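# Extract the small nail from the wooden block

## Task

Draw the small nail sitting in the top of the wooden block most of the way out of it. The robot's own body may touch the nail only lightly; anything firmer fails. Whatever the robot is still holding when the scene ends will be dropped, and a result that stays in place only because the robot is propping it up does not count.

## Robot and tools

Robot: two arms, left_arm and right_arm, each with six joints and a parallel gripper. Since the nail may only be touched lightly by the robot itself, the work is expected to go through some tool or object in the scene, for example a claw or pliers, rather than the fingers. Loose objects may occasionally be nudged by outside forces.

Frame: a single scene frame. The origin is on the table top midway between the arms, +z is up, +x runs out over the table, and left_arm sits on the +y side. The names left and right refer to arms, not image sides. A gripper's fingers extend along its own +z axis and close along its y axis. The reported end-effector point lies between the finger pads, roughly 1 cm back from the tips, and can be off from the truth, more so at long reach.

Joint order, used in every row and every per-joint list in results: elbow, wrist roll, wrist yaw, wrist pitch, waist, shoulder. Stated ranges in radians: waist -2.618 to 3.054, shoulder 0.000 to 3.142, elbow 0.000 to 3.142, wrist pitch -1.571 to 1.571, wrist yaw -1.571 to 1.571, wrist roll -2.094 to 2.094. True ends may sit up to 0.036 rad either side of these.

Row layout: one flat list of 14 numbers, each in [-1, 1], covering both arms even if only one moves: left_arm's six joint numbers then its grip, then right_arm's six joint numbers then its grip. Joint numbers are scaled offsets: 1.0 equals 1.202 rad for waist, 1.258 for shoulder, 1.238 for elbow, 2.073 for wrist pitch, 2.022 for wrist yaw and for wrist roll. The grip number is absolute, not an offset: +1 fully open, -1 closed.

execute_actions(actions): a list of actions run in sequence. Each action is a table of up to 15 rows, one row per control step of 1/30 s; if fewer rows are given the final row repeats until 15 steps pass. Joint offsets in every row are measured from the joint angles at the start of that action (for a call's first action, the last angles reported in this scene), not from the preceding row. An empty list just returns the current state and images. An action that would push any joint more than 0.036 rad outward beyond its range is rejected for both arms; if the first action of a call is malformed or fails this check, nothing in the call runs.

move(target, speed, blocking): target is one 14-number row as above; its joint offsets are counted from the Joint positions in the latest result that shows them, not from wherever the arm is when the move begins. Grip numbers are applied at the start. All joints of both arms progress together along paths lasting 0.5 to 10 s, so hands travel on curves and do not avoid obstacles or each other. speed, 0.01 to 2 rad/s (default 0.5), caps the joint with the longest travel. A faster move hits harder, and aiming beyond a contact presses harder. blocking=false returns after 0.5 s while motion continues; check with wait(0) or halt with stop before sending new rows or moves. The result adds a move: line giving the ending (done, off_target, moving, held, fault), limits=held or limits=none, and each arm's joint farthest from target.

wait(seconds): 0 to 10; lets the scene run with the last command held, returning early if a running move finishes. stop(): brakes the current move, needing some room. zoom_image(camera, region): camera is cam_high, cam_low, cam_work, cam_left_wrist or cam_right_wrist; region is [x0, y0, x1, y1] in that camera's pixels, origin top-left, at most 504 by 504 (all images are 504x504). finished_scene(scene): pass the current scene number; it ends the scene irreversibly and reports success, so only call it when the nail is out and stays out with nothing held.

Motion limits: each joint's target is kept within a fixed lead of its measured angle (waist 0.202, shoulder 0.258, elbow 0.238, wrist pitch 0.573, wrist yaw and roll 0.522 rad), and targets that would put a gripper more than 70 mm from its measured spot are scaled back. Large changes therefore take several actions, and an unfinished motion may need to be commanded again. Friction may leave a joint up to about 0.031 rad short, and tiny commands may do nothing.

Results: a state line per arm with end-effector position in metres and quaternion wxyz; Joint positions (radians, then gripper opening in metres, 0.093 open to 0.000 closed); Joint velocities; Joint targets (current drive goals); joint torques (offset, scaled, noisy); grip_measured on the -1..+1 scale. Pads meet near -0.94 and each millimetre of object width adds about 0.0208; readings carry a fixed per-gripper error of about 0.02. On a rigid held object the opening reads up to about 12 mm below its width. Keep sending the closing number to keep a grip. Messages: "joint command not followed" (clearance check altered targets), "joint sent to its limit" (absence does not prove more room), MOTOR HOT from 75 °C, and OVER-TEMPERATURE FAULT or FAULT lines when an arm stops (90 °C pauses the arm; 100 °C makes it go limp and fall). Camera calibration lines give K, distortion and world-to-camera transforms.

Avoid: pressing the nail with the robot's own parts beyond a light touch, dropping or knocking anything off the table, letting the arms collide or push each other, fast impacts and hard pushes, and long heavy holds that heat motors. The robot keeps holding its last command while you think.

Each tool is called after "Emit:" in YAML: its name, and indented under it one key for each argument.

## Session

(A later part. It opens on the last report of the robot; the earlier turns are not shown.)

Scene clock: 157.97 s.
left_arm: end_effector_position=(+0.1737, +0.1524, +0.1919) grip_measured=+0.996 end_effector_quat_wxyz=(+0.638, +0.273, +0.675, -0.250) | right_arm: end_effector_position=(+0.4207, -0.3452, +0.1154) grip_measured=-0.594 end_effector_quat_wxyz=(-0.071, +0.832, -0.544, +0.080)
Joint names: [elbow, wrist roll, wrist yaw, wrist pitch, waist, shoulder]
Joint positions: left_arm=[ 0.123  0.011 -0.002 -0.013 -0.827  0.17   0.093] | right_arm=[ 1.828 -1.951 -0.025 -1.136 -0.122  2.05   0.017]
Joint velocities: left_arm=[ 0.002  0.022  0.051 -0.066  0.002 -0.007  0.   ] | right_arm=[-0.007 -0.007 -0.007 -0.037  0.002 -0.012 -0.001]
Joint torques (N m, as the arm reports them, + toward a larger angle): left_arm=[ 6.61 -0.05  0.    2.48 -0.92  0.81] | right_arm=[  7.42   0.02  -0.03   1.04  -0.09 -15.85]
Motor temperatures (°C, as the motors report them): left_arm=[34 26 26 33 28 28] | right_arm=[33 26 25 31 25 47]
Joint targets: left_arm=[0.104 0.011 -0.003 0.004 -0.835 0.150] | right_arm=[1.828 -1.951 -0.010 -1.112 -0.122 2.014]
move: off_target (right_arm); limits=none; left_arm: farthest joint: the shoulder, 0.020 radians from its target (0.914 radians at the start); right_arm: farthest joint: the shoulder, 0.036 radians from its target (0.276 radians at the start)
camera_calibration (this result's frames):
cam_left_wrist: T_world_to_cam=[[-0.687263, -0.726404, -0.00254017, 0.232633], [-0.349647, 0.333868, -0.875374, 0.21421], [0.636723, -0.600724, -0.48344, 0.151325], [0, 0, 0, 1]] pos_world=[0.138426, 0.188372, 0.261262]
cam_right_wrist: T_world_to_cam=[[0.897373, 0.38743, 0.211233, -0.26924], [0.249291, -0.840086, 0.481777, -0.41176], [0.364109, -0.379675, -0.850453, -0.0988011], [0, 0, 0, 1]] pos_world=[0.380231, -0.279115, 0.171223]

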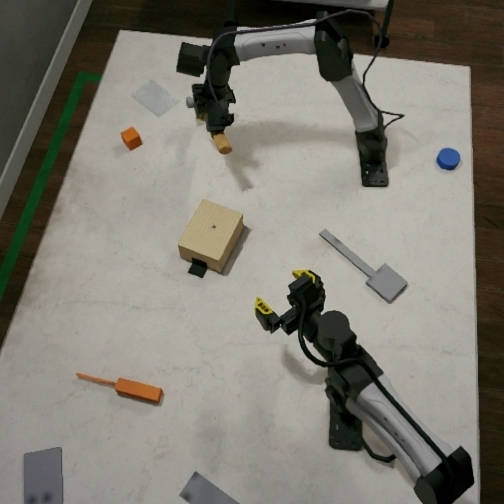

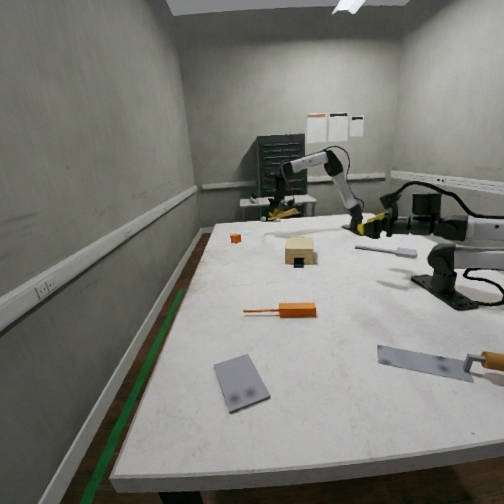

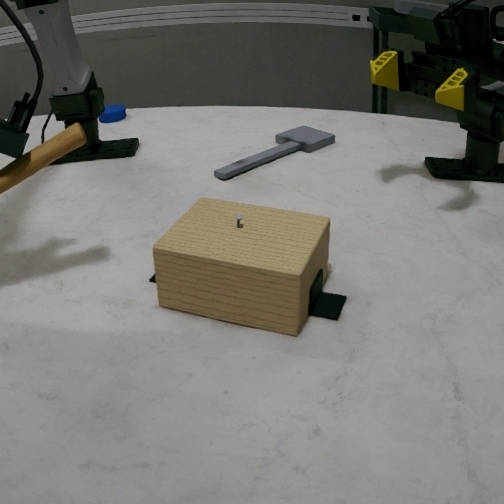

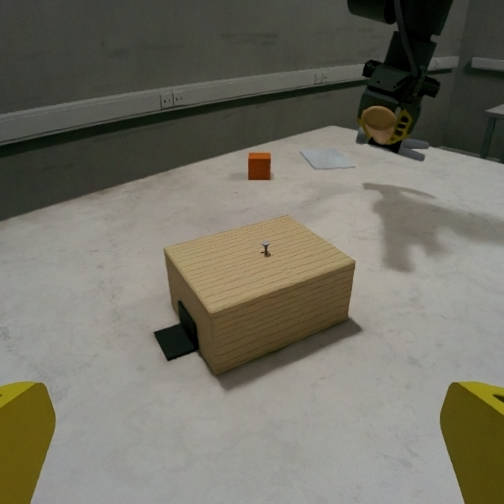

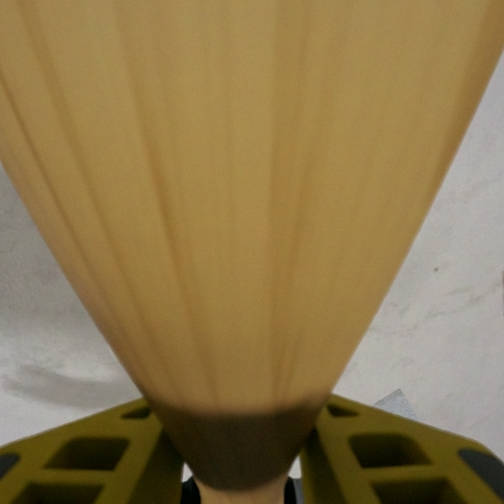

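Emit:
move:
  target: [0,0,0,0,0,0,1, 0,0,0.0075,0.012,0,0.19,-1]
  speed: 0.15

Emit:
move:
  target: [0,0,0,0,0,0,1, 0,0,0,0,0,0,0.3]

Scene clock: 174.07 s.
left_arm: end_effector_position=(+0.1737, +0.1524, +0.1920) grip_measured=+0.996 end_effector_quat_wxyz=(+0.638, +0.273, +0.675, -0.250) | right_arm: end_effector_position=(+0.4159, -0.3482, +0.0255) grip_measured=-0.594 end_effector_quat_wxyz=(-0.008, +0.836, -0.549, +0.005)
Joint names: [elbow, wrist roll, wrist yaw, wrist pitch, waist, shoulder]
Joint positions: left_arm=[ 0.123  0.011 -0.002 -0.013 -0.827  0.17   0.093] | right_arm=[ 1.828 -1.951 -0.008 -1.118 -0.122  2.263  0.017]
Joint velocities: left_arm=[-0.007 -0.037  0.037 -0.051 -0.022  0.012  0.   ] | right_arm=[ 0.002  0.051  0.095 -0.022 -0.002 -0.012 -0.   ]
Joint torques (N m, as the arm reports them, + toward a larger angle): left_arm=[ 8.01 -0.05 -0.01  2.33 -0.28  2.17] | right_arm=[  6.87   0.04  -0.1    0.4   -0.06 -11.48]
Motor temperatures (°C, as the motors report them): left_arm=[34 26 26 36 28 27] | right_arm=[33 26 25 31 25 51]
Joint targets: left_arm=[0.123 0.011 -0.002 -0.013 -0.827 0.170] | right_arm=[1.828 -1.951 -0.009 -1.111 -0.122 2.289]
move: off_target (right_arm); limits=none; left_arm: farthest joint: the waist, 0.000 radians from its target (0.000 radians at the start); right_arm: farthest joint: the shoulder, 0.026 radians from its target (0.239 radians at the start)
camera_calibration (this result's frames):
cam_left_wrist: T_world_to_cam=[[-0.687262, -0.726405, -0.00253975, 0.232633], [-0.349404, 0.333638, -0.875558, 0.214322], [0.636857, -0.600851, -0.483106, 0.151297], [0, 0, 0, 1]] pos_world=[0.13841, 0.188387, 0.261335]
cam_right_wrist: T_world_to_cam=[[0.921177, 0.388327, 0.0252165, -0.24967], [0.337858, -0.830244, 0.443337, -0.402196], [0.193095, -0.399872, -0.896, -0.109367], [0, 0, 0, 1]] pos_world=[0.386994, -0.280699, 0.0866115]

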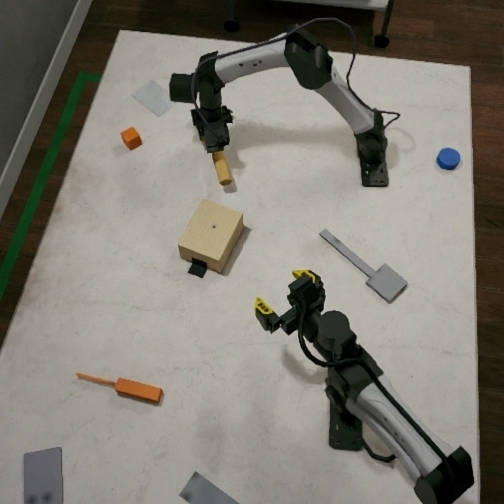

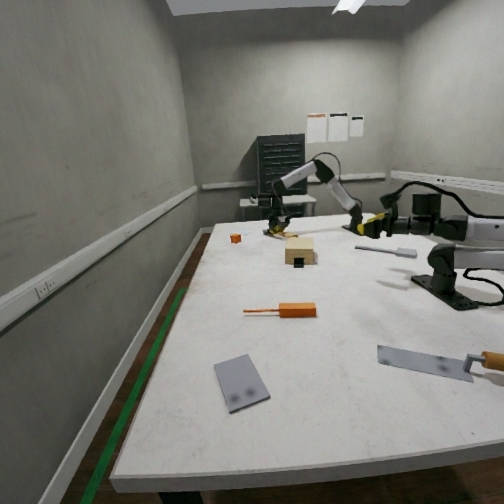

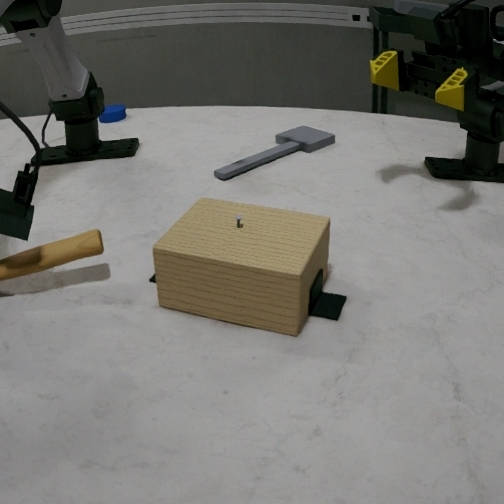

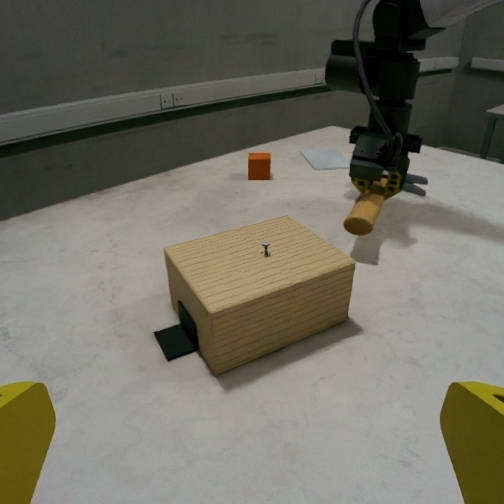

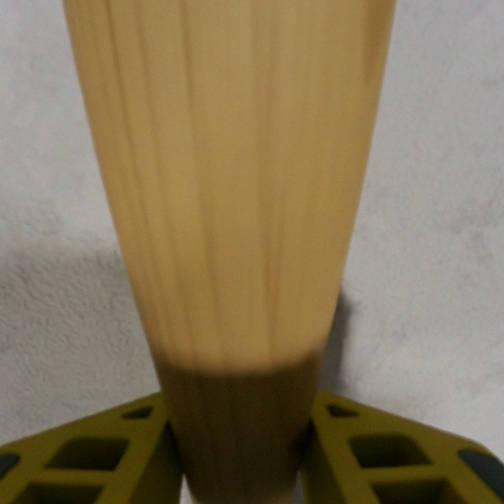

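Scene clock: 174.57 s.
left_arm: end_effector_position=(+0.1737, +0.1524, +0.1920) grip_measured=+0.996 end_effector_quat_wxyz=(+0.638, +0.273, +0.675, -0.250) | right_arm: end_effector_position=(+0.4159, -0.3482, +0.0255) grip_measured=+0.298 end_effector_quat_wxyz=(-0.008, +0.836, -0.549, +0.005)
Joint names: [elbow, wrist roll, wrist yaw, wrist pitch, waist, shoulder]
Joint positions: left_arm=[ 0.123  0.011 -0.002 -0.013 -0.827  0.17   0.093] | right_arm=[ 1.828 -1.951 -0.008 -1.118 -0.122  2.263  0.06 ]
Joint velocities: left_arm=[-0.007 -0.037  0.095  0.007 -0.002  0.002 -0.001] | right_arm=[ 0.007 -0.066  0.037  0.007  0.007 -0.027  0.   ]
Joint torques (N m, as the arm reports them, + toward a larger angle): left_arm=[ 8.04 -0.05  0.    2.33 -0.25  2.19] | right_arm=[  6.92   0.03  -0.11   0.36  -0.27 -13.9 ]
Motor temperatures (°C, as the motors report them): left_arm=[34 26 26 36 28 27] | right_arm=[33 26 25 31 25 51]
Joint targets: left_arm=[0.123 0.011 -0.002 -0.013 -0.827 0.170] | right_arm=[1.828 -1.951 -0.008 -1.118 -0.122 2.263]
move: done; limits=none; left_arm: farthest joint: the waist, 0.000 radians from its target (0.000 radians at the start); right_arm: farthest joint: the waist, 0.000 radians from its target (0.000 radians at the start)
camera_calibration (this result's frames):
cam_left_wrist: T_world_to_cam=[[-0.687262, -0.726405, -0.00253975, 0.232633], [-0.349404, 0.333638, -0.875558, 0.214322], [0.636857, -0.600851, -0.483106, 0.151297], [0, 0, 0, 1]] pos_world=[0.13841, 0.188387, 0.261335]
cam_right_wrist: T_world_to_cam=[[0.921177, 0.388327, 0.0252165, -0.24967], [0.337858, -0.830244, 0.443337, -0.402196], [0.193095, -0.399872, -0.896, -0.109367], [0, 0, 0, 1]] pos_world=[0.386994, -0.280699, 0.0866115]

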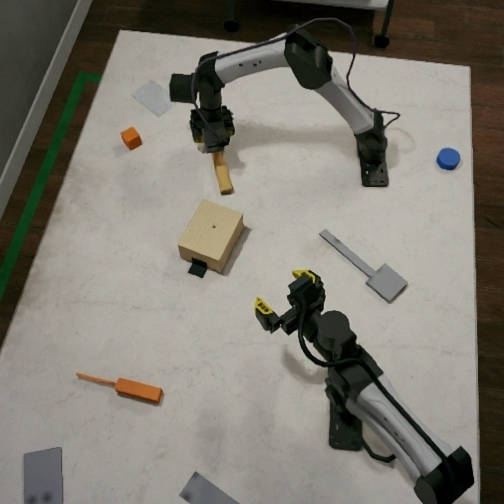

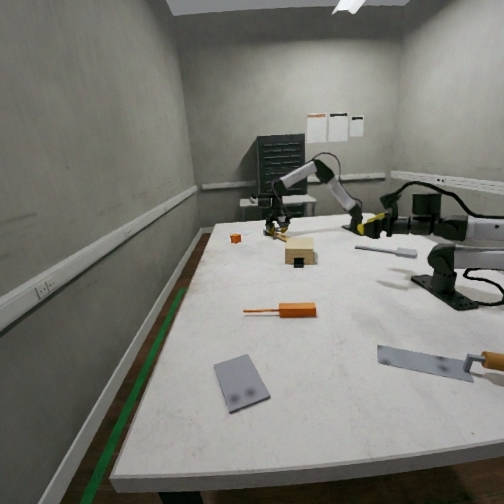

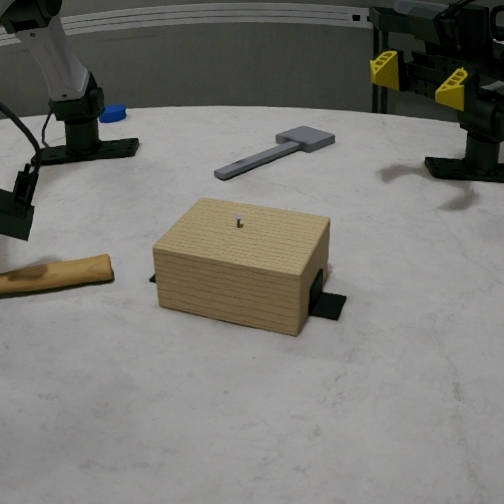

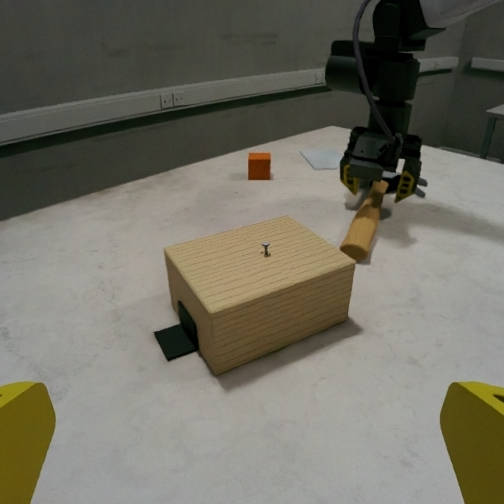

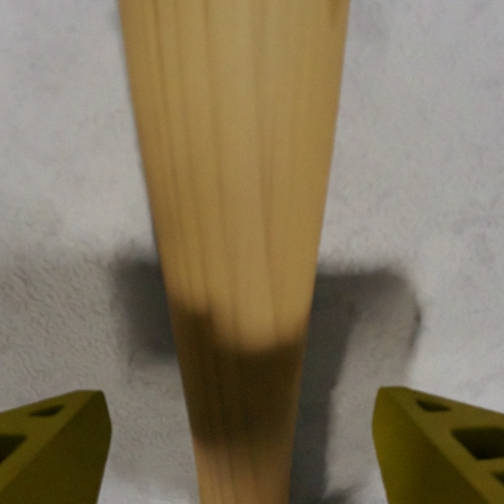

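Emit:
move:
  target: [0,0,0,0,0,0,1, 0.084,-0.0366,0,-0.018,-0.062,0.072,0.1]
  speed: 0.12

Emit:
move:
  target: [0,0,0,0,0,0,1, 0,0,0,0,0,0,-1]

Emit:
move:
  target: [0,0,0,0,0,0,1, 0,0,0,0.03,0,-0.1,-1]
  speed: 0.12

Scene clock: 188.73 s.
left_arm: end_effector_position=(+0.1737, +0.1524, +0.1920) grip_measured=+0.996 end_effector_quat_wxyz=(+0.638, +0.273, +0.675, -0.250) | right_arm: end_effector_position=(+0.4277, -0.3783, +0.0140) grip_measured=+0.102 end_effector_quat_wxyz=(-0.004, +0.836, -0.549, -0.000)
Joint names: [elbow, wrist roll, wrist yaw, wrist pitch, waist, shoulder]
Joint positions: left_arm=[ 0.123  0.011 -0.002 -0.013 -0.827  0.17   0.093] | right_arm=[ 1.911 -2.017 -0.008 -1.139 -0.189  2.339  0.05 ]
Joint velocities: left_arm=[-0.012 -0.007 -0.007 -0.022  0.007 -0.007 -0.001] | right_arm=[ 0.012  0.081 -0.066 -0.037  0.002 -0.002 -0.001]
Joint torques (N m, as the arm reports them, + toward a larger angle): left_arm=[ 8.03 -0.06  0.    2.33 -0.28  2.18] | right_arm=[  8.59  -0.05  -0.12   0.16  -0.65 -13.23]
Motor temperatures (°C, as the motors report them): left_arm=[35 26 26 37 28 27] | right_arm=[33 26 25 31 25 52]
Joint targets: left_arm=[0.123 0.011 -0.002 -0.013 -0.827 0.170] | right_arm=[1.932 -2.025 -0.008 -1.155 -0.196 2.354]
move: off_target (right_arm); limits=none; left_arm: farthest joint: the waist, 0.000 radians from its target (0.000 radians at the start); right_arm: farthest joint: the elbow, 0.021 radians from its target (0.104 radians at the start)
camera_calibration (this result's frames):
cam_left_wrist: T_world_to_cam=[[-0.687262, -0.726405, -0.00253975, 0.232633], [-0.349404, 0.333638, -0.875558, 0.214322], [0.636857, -0.600851, -0.483106, 0.151297], [0, 0, 0, 1]] pos_world=[0.13841, 0.188387, 0.261335]
cam_right_wrist: T_world_to_cam=[[0.921873, 0.387281, 0.0127828, -0.249077], [0.342734, -0.830338, 0.4394, -0.428196], [0.180785, -0.40069, -0.898201, -0.129067], [0, 0, 0, 1]] pos_world=[0.399708, -0.310801, 0.0754053]

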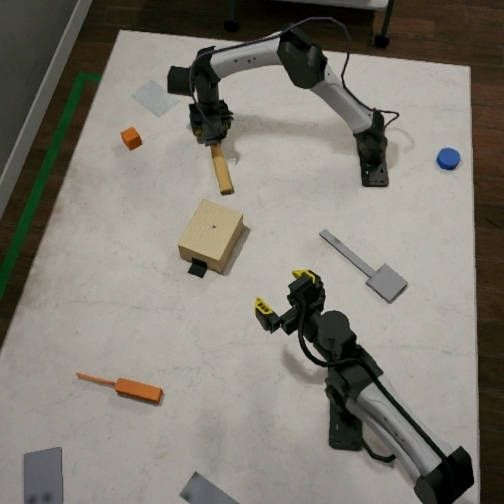

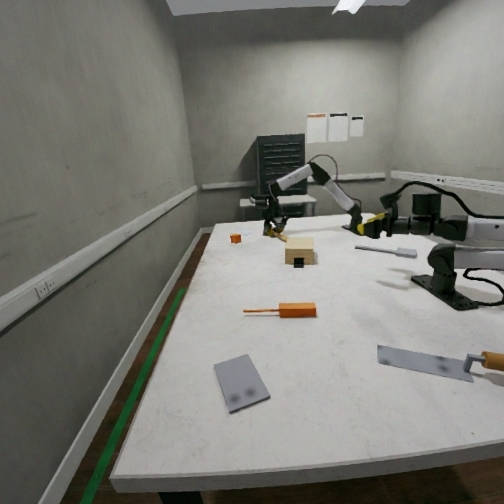

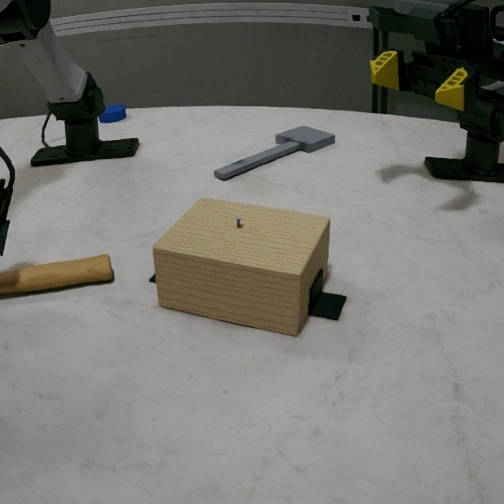

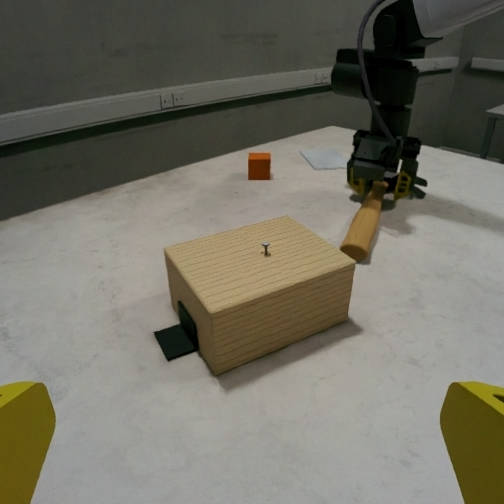

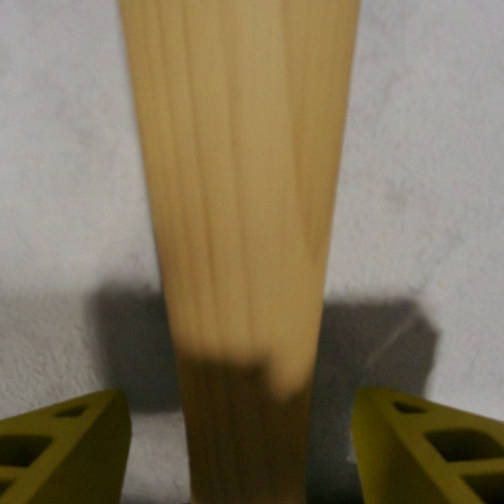

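Scene clock: 189.23 s.
left_arm: end_effector_position=(+0.1737, +0.1524, +0.1920) grip_measured=+0.996 end_effector_quat_wxyz=(+0.638, +0.273, +0.675, -0.250) | right_arm: end_effector_position=(+0.4282, -0.3782, +0.0140) grip_measured=-0.627 end_effector_quat_wxyz=(-0.005, +0.836, -0.549, +0.000)
Joint names: [elbow, wrist roll, wrist yaw, wrist pitch, waist, shoulder]
Joint positions: left_arm=[ 0.123  0.011 -0.002 -0.013 -0.827  0.17   0.093] | right_arm=[ 1.911 -2.017 -0.009 -1.137 -0.189  2.339  0.015]
Joint velocities: left_arm=[-0.007  0.037 -0.022 -0.066 -0.002 -0.007 -0.   ] | right_arm=[-0.007  0.007  0.066  0.081  0.002 -0.002 -0.   ]
Joint torques (N m, as the arm reports them, + toward a larger angle): left_arm=[ 8.03 -0.06 -0.01  2.34 -0.25  2.14] | right_arm=[  6.91   0.04  -0.12   0.34  -0.08 -14.4 ]
Motor temperatures (°C, as the motors report them): left_arm=[35 26 26 37 28 27] | right_arm=[33 26 25 31 25 52]
Joint targets: left_arm=[0.123 0.011 -0.002 -0.013 -0.827 0.170] | right_arm=[1.911 -2.017 -0.008 -1.139 -0.189 2.339]
move: done; limits=none; left_arm: farthest joint: the waist, 0.000 radians from its target (0.000 radians at the start); right_arm: farthest joint: the wrist pitch, 0.002 radians from its target (0.000 radians at the start)
camera_calibration (this result's frames):
cam_left_wrist: T_world_to_cam=[[-0.687262, -0.726405, -0.00253975, 0.232633], [-0.349404, 0.333638, -0.875558, 0.214322], [0.636857, -0.600851, -0.483106, 0.151297], [0, 0, 0, 1]] pos_world=[0.13841, 0.188387, 0.261335]
cam_right_wrist: T_world_to_cam=[[0.921697, 0.387627, 0.0148358, -0.249373], [0.342202, -0.830508, 0.439492, -0.428104], [0.18268, -0.400002, -0.898124, -0.129656], [0, 0, 0, 1]] pos_world=[0.40003, -0.310743, 0.0754007]

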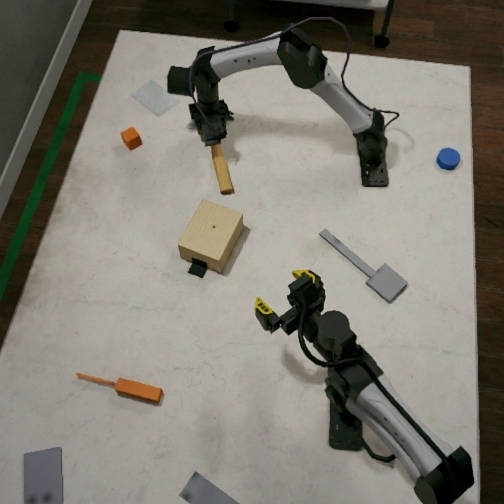

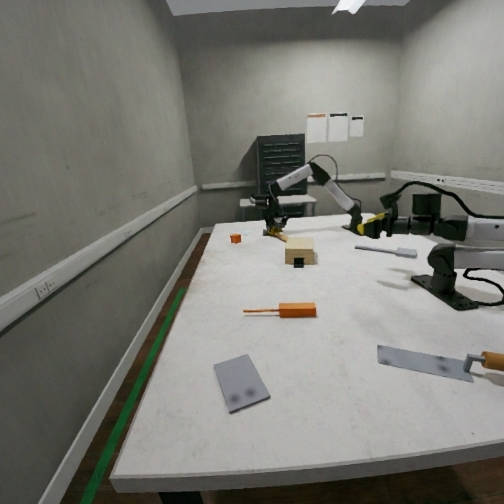

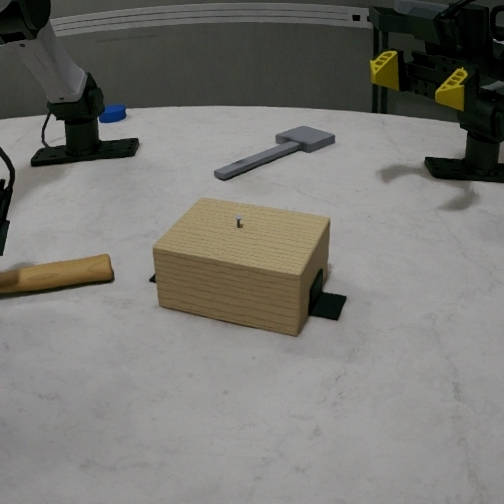

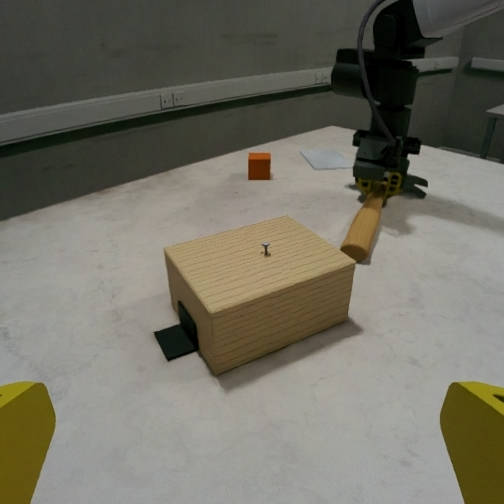

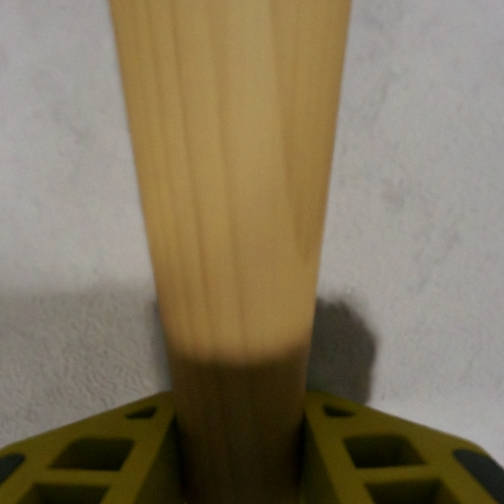

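Scene clock: 190.67 s.
left_arm: end_effector_position=(+0.1737, +0.1524, +0.1920) grip_measured=+0.996 end_effector_quat_wxyz=(+0.638, +0.273, +0.675, -0.250) | right_arm: end_effector_position=(+0.4423, -0.3787, +0.0525) grip_measured=-0.627 end_effector_quat_wxyz=(-0.035, +0.834, -0.548, +0.050)
Joint names: [elbow, wrist roll, wrist yaw, wrist pitch, waist, shoulder]
Joint positions: left_arm=[ 0.123  0.011 -0.002 -0.013 -0.827  0.17   0.093] | right_arm=[ 1.911 -2.017 -0.009 -1.107 -0.189  2.252  0.015]
Joint velocities: left_arm=[ 0.002  0.022  0.022  0.007 -0.002 -0.002 -0.   ] | right_arm=[ 0.002 -0.095  0.095  0.037 -0.022 -0.007 -0.001]
Joint torques (N m, as the arm reports them, + toward a larger angle): left_arm=[ 7.99 -0.06 -0.01  2.32 -0.29  2.17] | right_arm=[  7.23   0.02  -0.11   0.84  -0.06 -17.98]
Motor temperatures (°C, as the motors report them): left_arm=[35 26 26 37 28 27] | right_arm=[33 26 25 31 25 53]
Joint targets: left_arm=[0.123 0.011 -0.002 -0.013 -0.827 0.170] | right_arm=[1.911 -2.017 -0.009 -1.075 -0.189 2.213]
move: off_target (right_arm); limits=none; left_arm: farthest joint: the waist, 0.000 radians from its target (0.000 radians at the start); right_arm: farthest joint: the shoulder, 0.039 radians from its target (0.125 radians at the start)
camera_calibration (this result's frames):
cam_left_wrist: T_world_to_cam=[[-0.687262, -0.726405, -0.00253975, 0.232633], [-0.349404, 0.333638, -0.875558, 0.214322], [0.636857, -0.600851, -0.483106, 0.151297], [0, 0, 0, 1]] pos_world=[0.13841, 0.188387, 0.261335]
cam_right_wrist: T_world_to_cam=[[0.913833, 0.387922, 0.120104, -0.264743], [0.288728, -0.82864, 0.479575, -0.428033], [0.285561, -0.403575, -0.869242, -0.146173], [0, 0, 0, 1]] pos_world=[0.407257, -0.310977, 0.110011]

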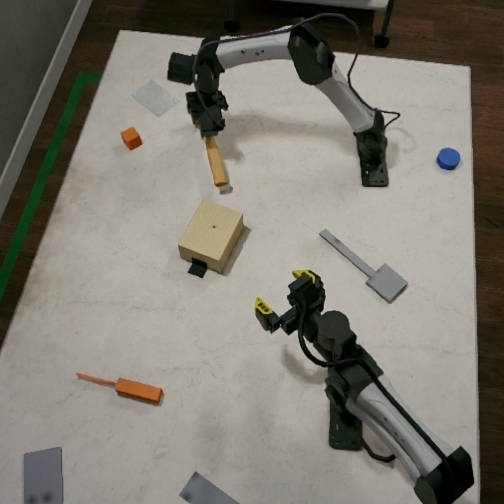

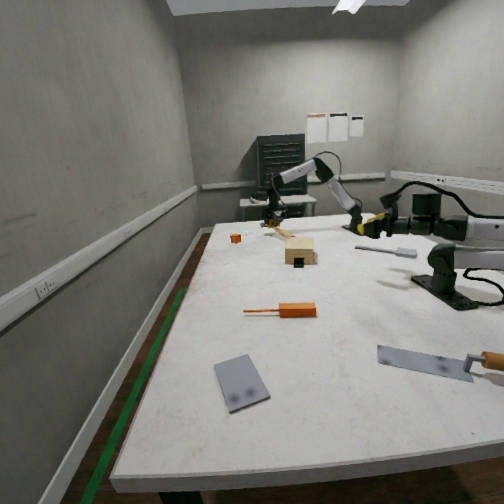

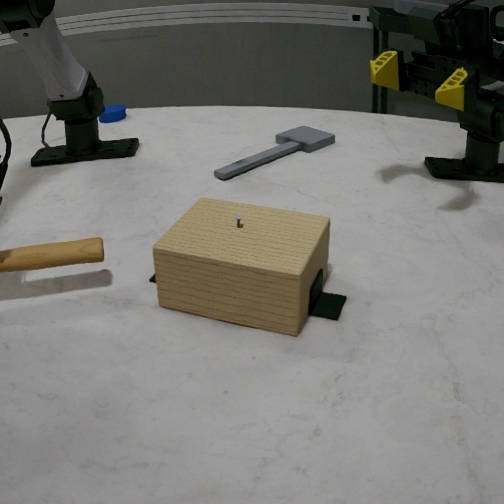

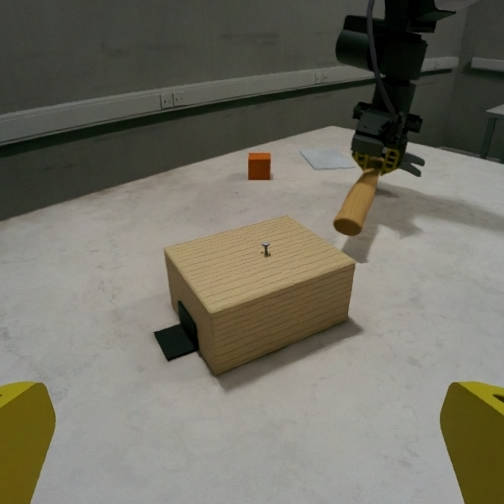

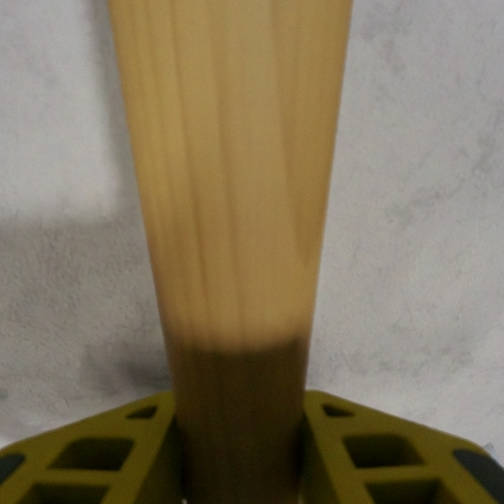

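Emit:
move:
  target: [0,0,0,0,0,0,1, -0.7,0.676,0,0.9,0.2,-0.43,-1]
  speed: 0.7

Scene clock: 203.20 s.
left_arm: end_effector_position=(+0.1737, +0.1524, +0.1920) grip_measured=+0.996 end_effector_quat_wxyz=(+0.638, +0.273, +0.675, -0.250) | right_arm: end_effector_position=(+0.4993, -0.2575, +0.2337) grip_measured=-0.627 end_effector_quat_wxyz=(+0.655, -0.307, +0.674, -0.149)
Joint names: [elbow, wrist roll, wrist yaw, wrist pitch, waist, shoulder]
Joint positions: left_arm=[ 0.123  0.011 -0.002 -0.013 -0.827  0.17   0.093] | right_arm=[ 1.039 -0.652 -0.009  0.618  0.044  1.755  0.015]
Joint velocities: left_arm=[ 0.007  0.022 -0.051  0.051 -0.007 -0.017 -0.   ] | right_arm=[ 0.007 -0.037 -0.051 -0.037  0.002 -0.007 -0.001]
Joint torques (N m, as the arm reports them, + toward a larger angle): left_arm=[ 8.   -0.05 -0.01  2.32 -0.27  2.16] | right_arm=[  8.64   0.1    0.     3.61   0.47 -14.31]
Motor temperatures (°C, as the motors report them): left_arm=[36 26 26 38 28 27] | right_arm=[33 26 25 33 25 57]
Joint targets: left_arm=[0.123 0.011 -0.002 -0.013 -0.827 0.170] | right_arm=[1.044 -0.651 -0.009 0.759 0.051 1.711]
move: off_target (right_arm); limits=none; left_arm: farthest joint: the waist, 0.000 radians from its target (0.000 radians at the start); right_arm: farthest joint: the wrist pitch, 0.140 radians from its target (1.866 radians at the start)
camera_calibration (this result's frames):
cam_left_wrist: T_world_to_cam=[[-0.687262, -0.726405, -0.00253975, 0.232633], [-0.349404, 0.333638, -0.875558, 0.214322], [0.636857, -0.600851, -0.483106, 0.151297], [0, 0, 0, 1]] pos_world=[0.13841, 0.188387, 0.261335]
cam_right_wrist: T_world_to_cam=[[0.214106, -0.774289, 0.595512, -0.446568], [-0.393769, -0.626335, -0.672793, 0.231221], [0.893927, -0.0904452, -0.438993, -0.279706], [0, 0, 0, 1]] pos_world=[0.436696, -0.226249, 0.298712]

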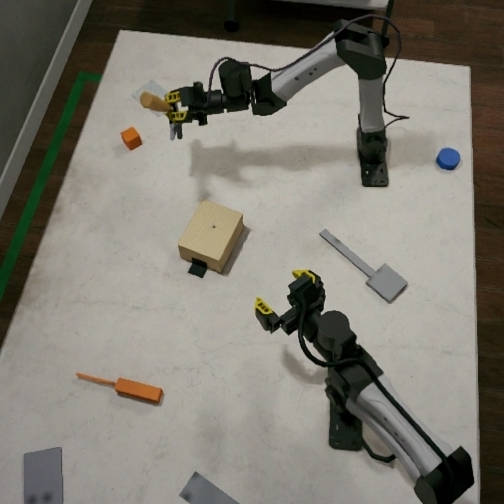

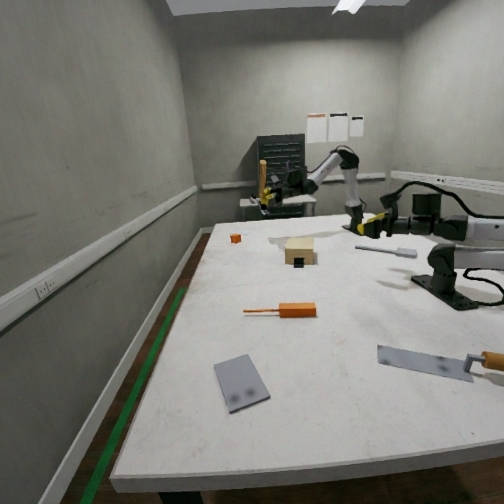

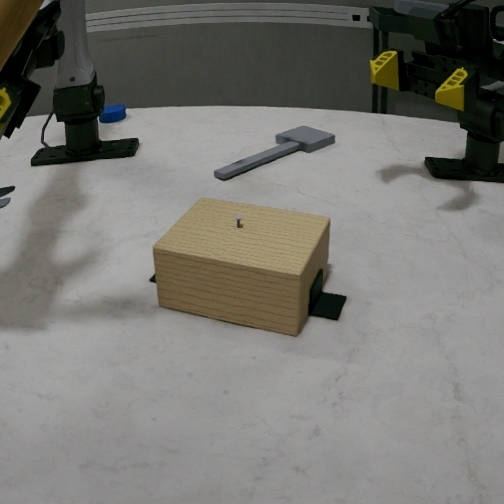

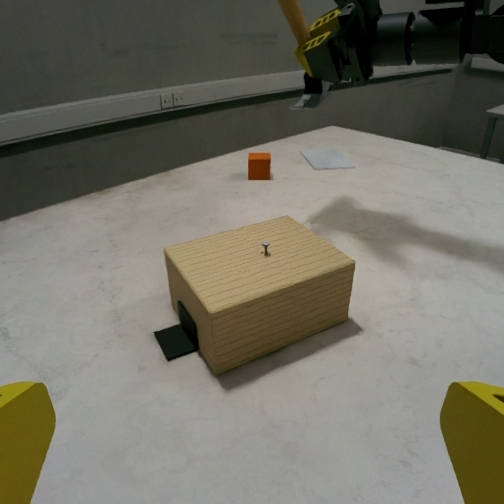

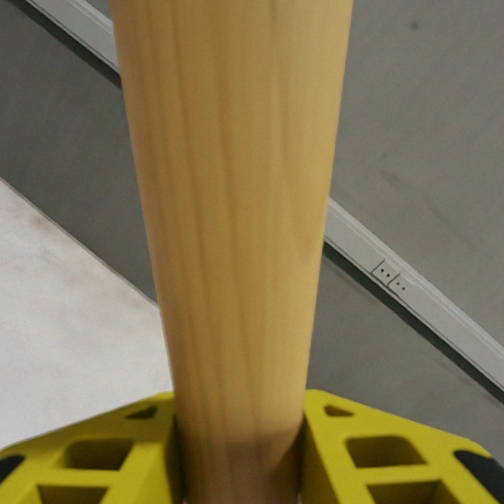

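Emit:
move:
  target: [0,0,0,0,0,0,1, -0.273,0,0,0.32,0.316,0.049,-1]
  speed: 0.4

Emit:
zoom_image:
  camera: "cam_work"
  region: [100, 100, 300, 300]

Emit:
zoom_image:
  camera: "cam_left_wrist"
  region: [190, 130, 350, 290]

Scene clock: 213.80 s.
left_arm: end_effector_position=(+0.1737, +0.1524, +0.1920) grip_measured=+0.996 end_effector_quat_wxyz=(+0.638, +0.273, +0.675, -0.250) | right_arm: end_effector_position=(+0.3858, -0.0974, +0.1727) grip_measured=-0.627 end_effector_quat_wxyz=(+0.708, -0.408, +0.576, -0.025)
Joint names: [elbow, wrist roll, wrist yaw, wrist pitch, waist, shoulder]
Joint positions: left_arm=[ 0.123  0.011 -0.002 -0.013 -0.827  0.17   0.093] | right_arm=[ 0.696 -0.651 -0.009  1.139  0.42   1.832  0.015]
Joint velocities: left_arm=[-0.007 -0.022 -0.007 -0.037 -0.012 -0.007 -0.001] | right_arm=[-0.002 -0.051 -0.022 -0.022  0.002  0.017  0.   ]
Joint torques (N m, as the arm reports them, + toward a larger angle): left_arm=[ 7.97 -0.06 -0.01  2.33 -0.26  2.2 ] | right_arm=[  6.81   0.11  -0.06   3.56   0.19 -10.5 ]
Motor temperatures (°C, as the motors report them): left_arm=[37 26 26 39 28 27] | right_arm=[34 26 25 41 25 57]
Joint targets: left_arm=[0.123 0.011 -0.002 -0.013 -0.827 0.170] | right_arm=[0.701 -0.652 -0.009 1.282 0.424 1.817]
move: off_target (right_arm); limits=none; left_arm: farthest joint: the waist, 0.000 radians from its target (0.000 radians at the start); right_arm: farthest joint: the wrist pitch, 0.142 radians from its target (0.663 radians at the start)
camera_calibration (this result's frames):
cam_left_wrist: T_world_to_cam=[[-0.687262, -0.726405, -0.00253975, 0.232633], [-0.349404, 0.333638, -0.875558, 0.214322], [0.636857, -0.600851, -0.483106, 0.151297], [0, 0, 0, 1]] pos_world=[0.13841, 0.188387, 0.261335]
cam_right_wrist: T_world_to_cam=[[0.43235, -0.674961, 0.597914, -0.336902], [-0.0769693, -0.688297, -0.721334, 0.125867], [0.898415, 0.265848, -0.349536, -0.173068], [0, 0, 0, 1]] pos_world=[0.310834, -0.094752, 0.231737]

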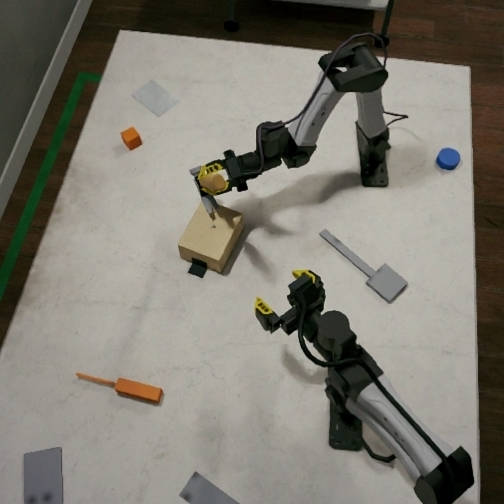

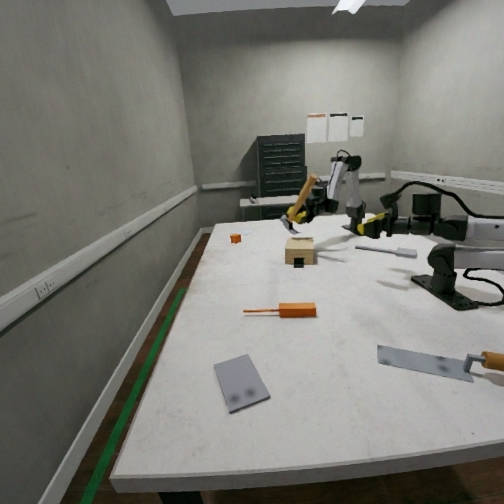

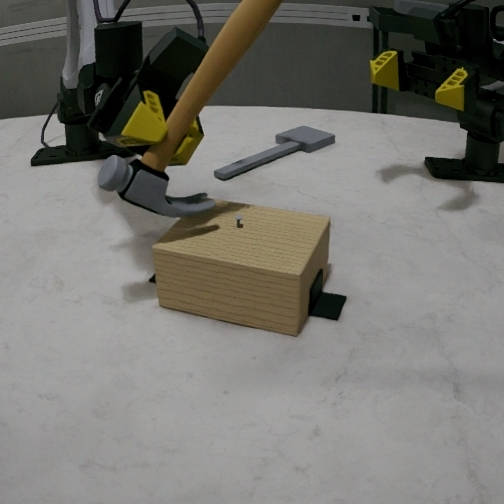

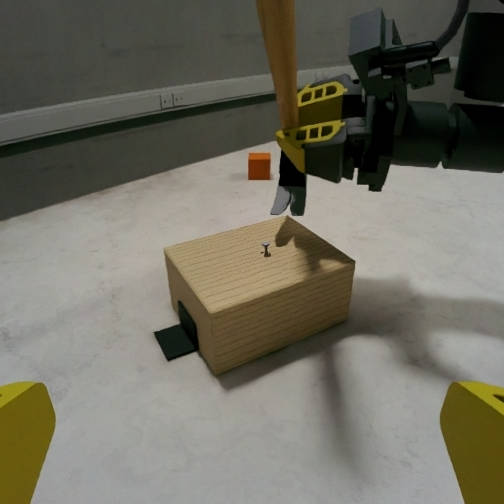

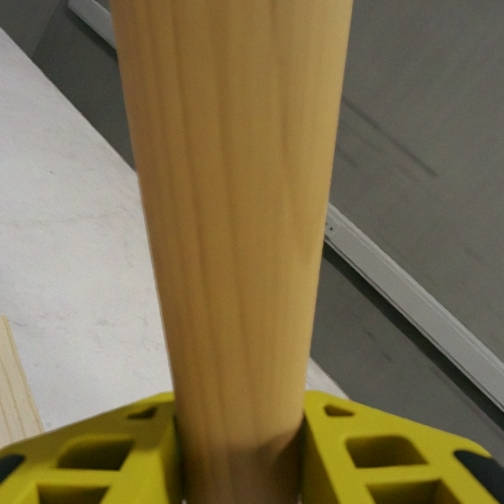

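Region (100, 100, 300, 300) of cam_work's 504x504 image, scaled by 2.520, with more detail than that image has.

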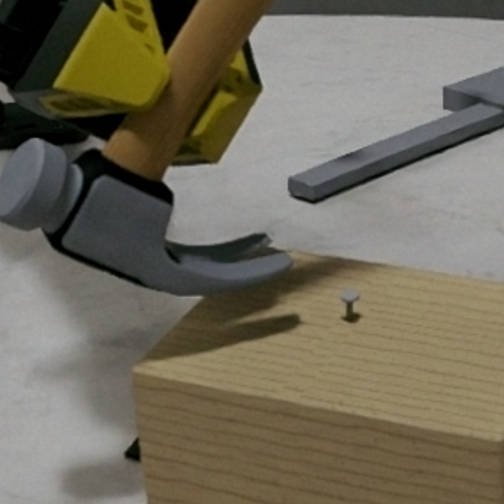

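Region (190, 130, 350, 290) of cam_left_wrist's 504x504 image, scaled by 3.150, with more detail than that image has.

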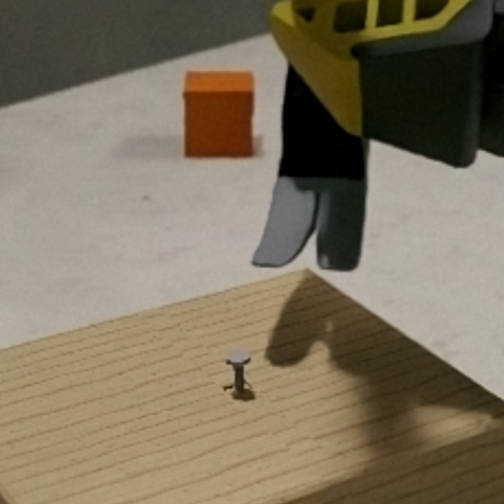

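Emit:
move:
  target: [0,0,0,0,0,0,1, 0.079,-0.053,0,0.091,0,0.071,-1]
  speed: 0.15

Emit:
zoom_image:
  camera: "cam_work"
  region: [140, 150, 280, 290]

Emit:
zoom_image:
  camera: "cam_left_wrist"
  region: [220, 180, 320, 280]

Scene clock: 230.57 s.
left_arm: end_effector_position=(+0.1737, +0.1524, +0.1920) grip_measured=+0.996 end_effector_quat_wxyz=(+0.638, +0.273, +0.675, -0.250) | right_arm: end_effector_position=(+0.3996, -0.0888, +0.1564) grip_measured=-0.627 end_effector_quat_wxyz=(+0.705, -0.434, +0.557, -0.059)
Joint names: [elbow, wrist roll, wrist yaw, wrist pitch, waist, shoulder]
Joint positions: left_arm=[ 0.123  0.011 -0.002 -0.013 -0.827  0.17   0.093] | right_arm=[ 0.751 -0.744 -0.008  1.186  0.42   1.935  0.015]
Joint velocities: left_arm=[-0.002 -0.037  0.022 -0.022  0.002 -0.002 -0.   ] | right_arm=[-0.012 -0.022 -0.022  0.007 -0.002  0.012  0.001]
Joint torques (N m, as the arm reports them, + toward a larger angle): left_arm=[ 8.05 -0.05 -0.01  2.34 -0.31  2.16] | right_arm=[ 10.03  -0.09  -0.05   3.59  -0.16 -11.55]
Motor temperatures (°C, as the motors report them): left_arm=[38 26 26 40 28 27] | right_arm=[34 26 25 48 25 54]
Joint targets: left_arm=[0.123 0.011 -0.002 -0.013 -0.827 0.170] | right_arm=[0.794 -0.759 -0.009 1.328 0.420 1.921]
move: off_target (right_arm); limits=none; left_arm: farthest joint: the waist, 0.000 radians from its target (0.000 radians at the start); right_arm: farthest joint: the wrist pitch, 0.142 radians from its target (0.188 radians at the start)
camera_calibration (this result's frames):
cam_left_wrist: T_world_to_cam=[[-0.687262, -0.726405, -0.00253975, 0.232633], [-0.349404, 0.333638, -0.875558, 0.214322], [0.636857, -0.600851, -0.483106, 0.151297], [0, 0, 0, 1]] pos_world=[0.13841, 0.188387, 0.261335]
cam_right_wrist: T_world_to_cam=[[0.400132, -0.625485, 0.669823, -0.321303], [-0.0436867, -0.74307, -0.667786, 0.094593], [0.915416, 0.23794, -0.324652, -0.206577], [0, 0, 0, 1]] pos_world=[0.321799, -0.0815278, 0.211318]

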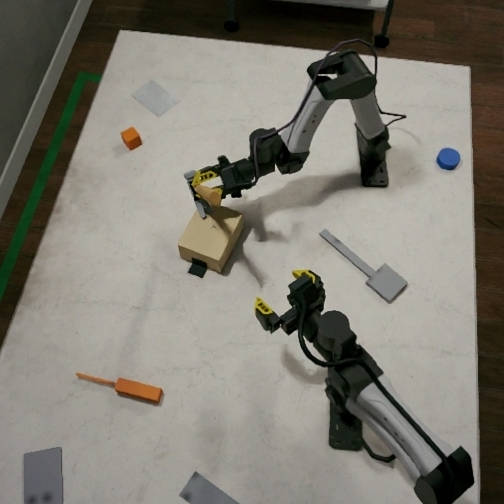

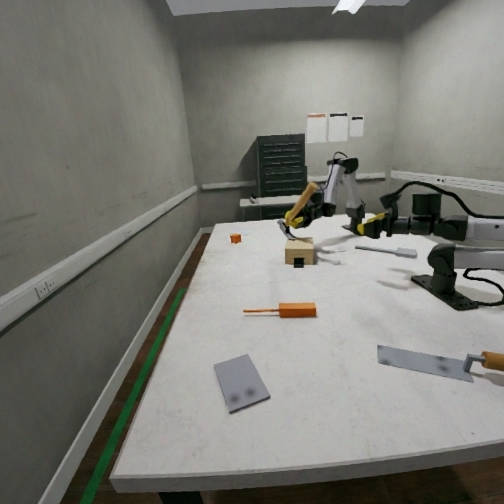

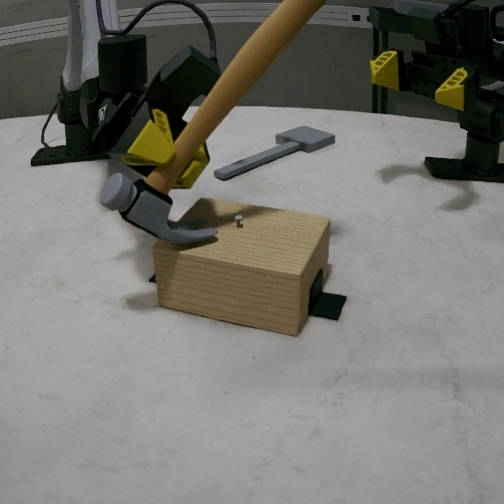

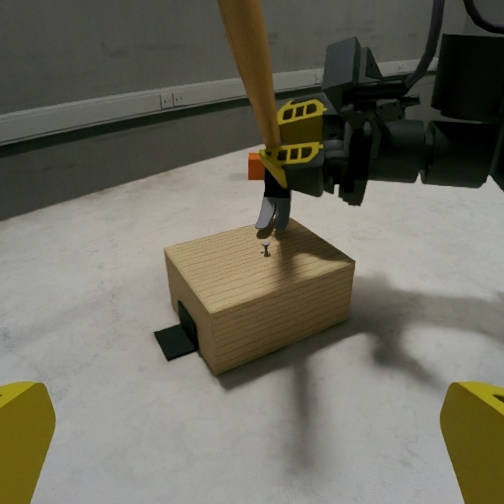

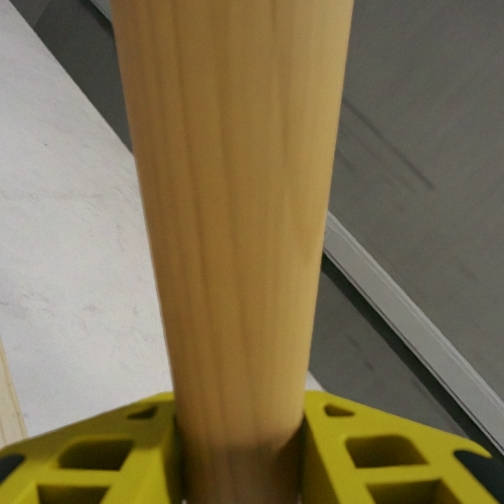

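Region (140, 150, 280, 290) of cam_work's 504x504 image, scaled by 3.600, with more detail than that image has.

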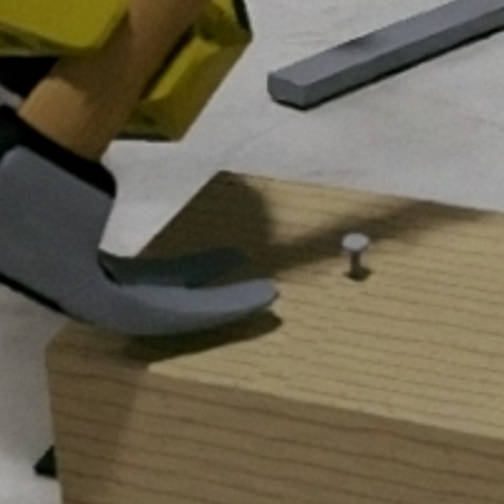

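Region (220, 180, 320, 280) of cam_left_wrist's 504x504 image, scaled by 5.040, with more detail than that image has.

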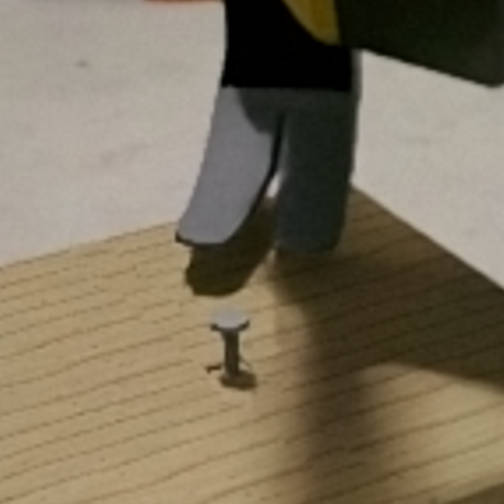

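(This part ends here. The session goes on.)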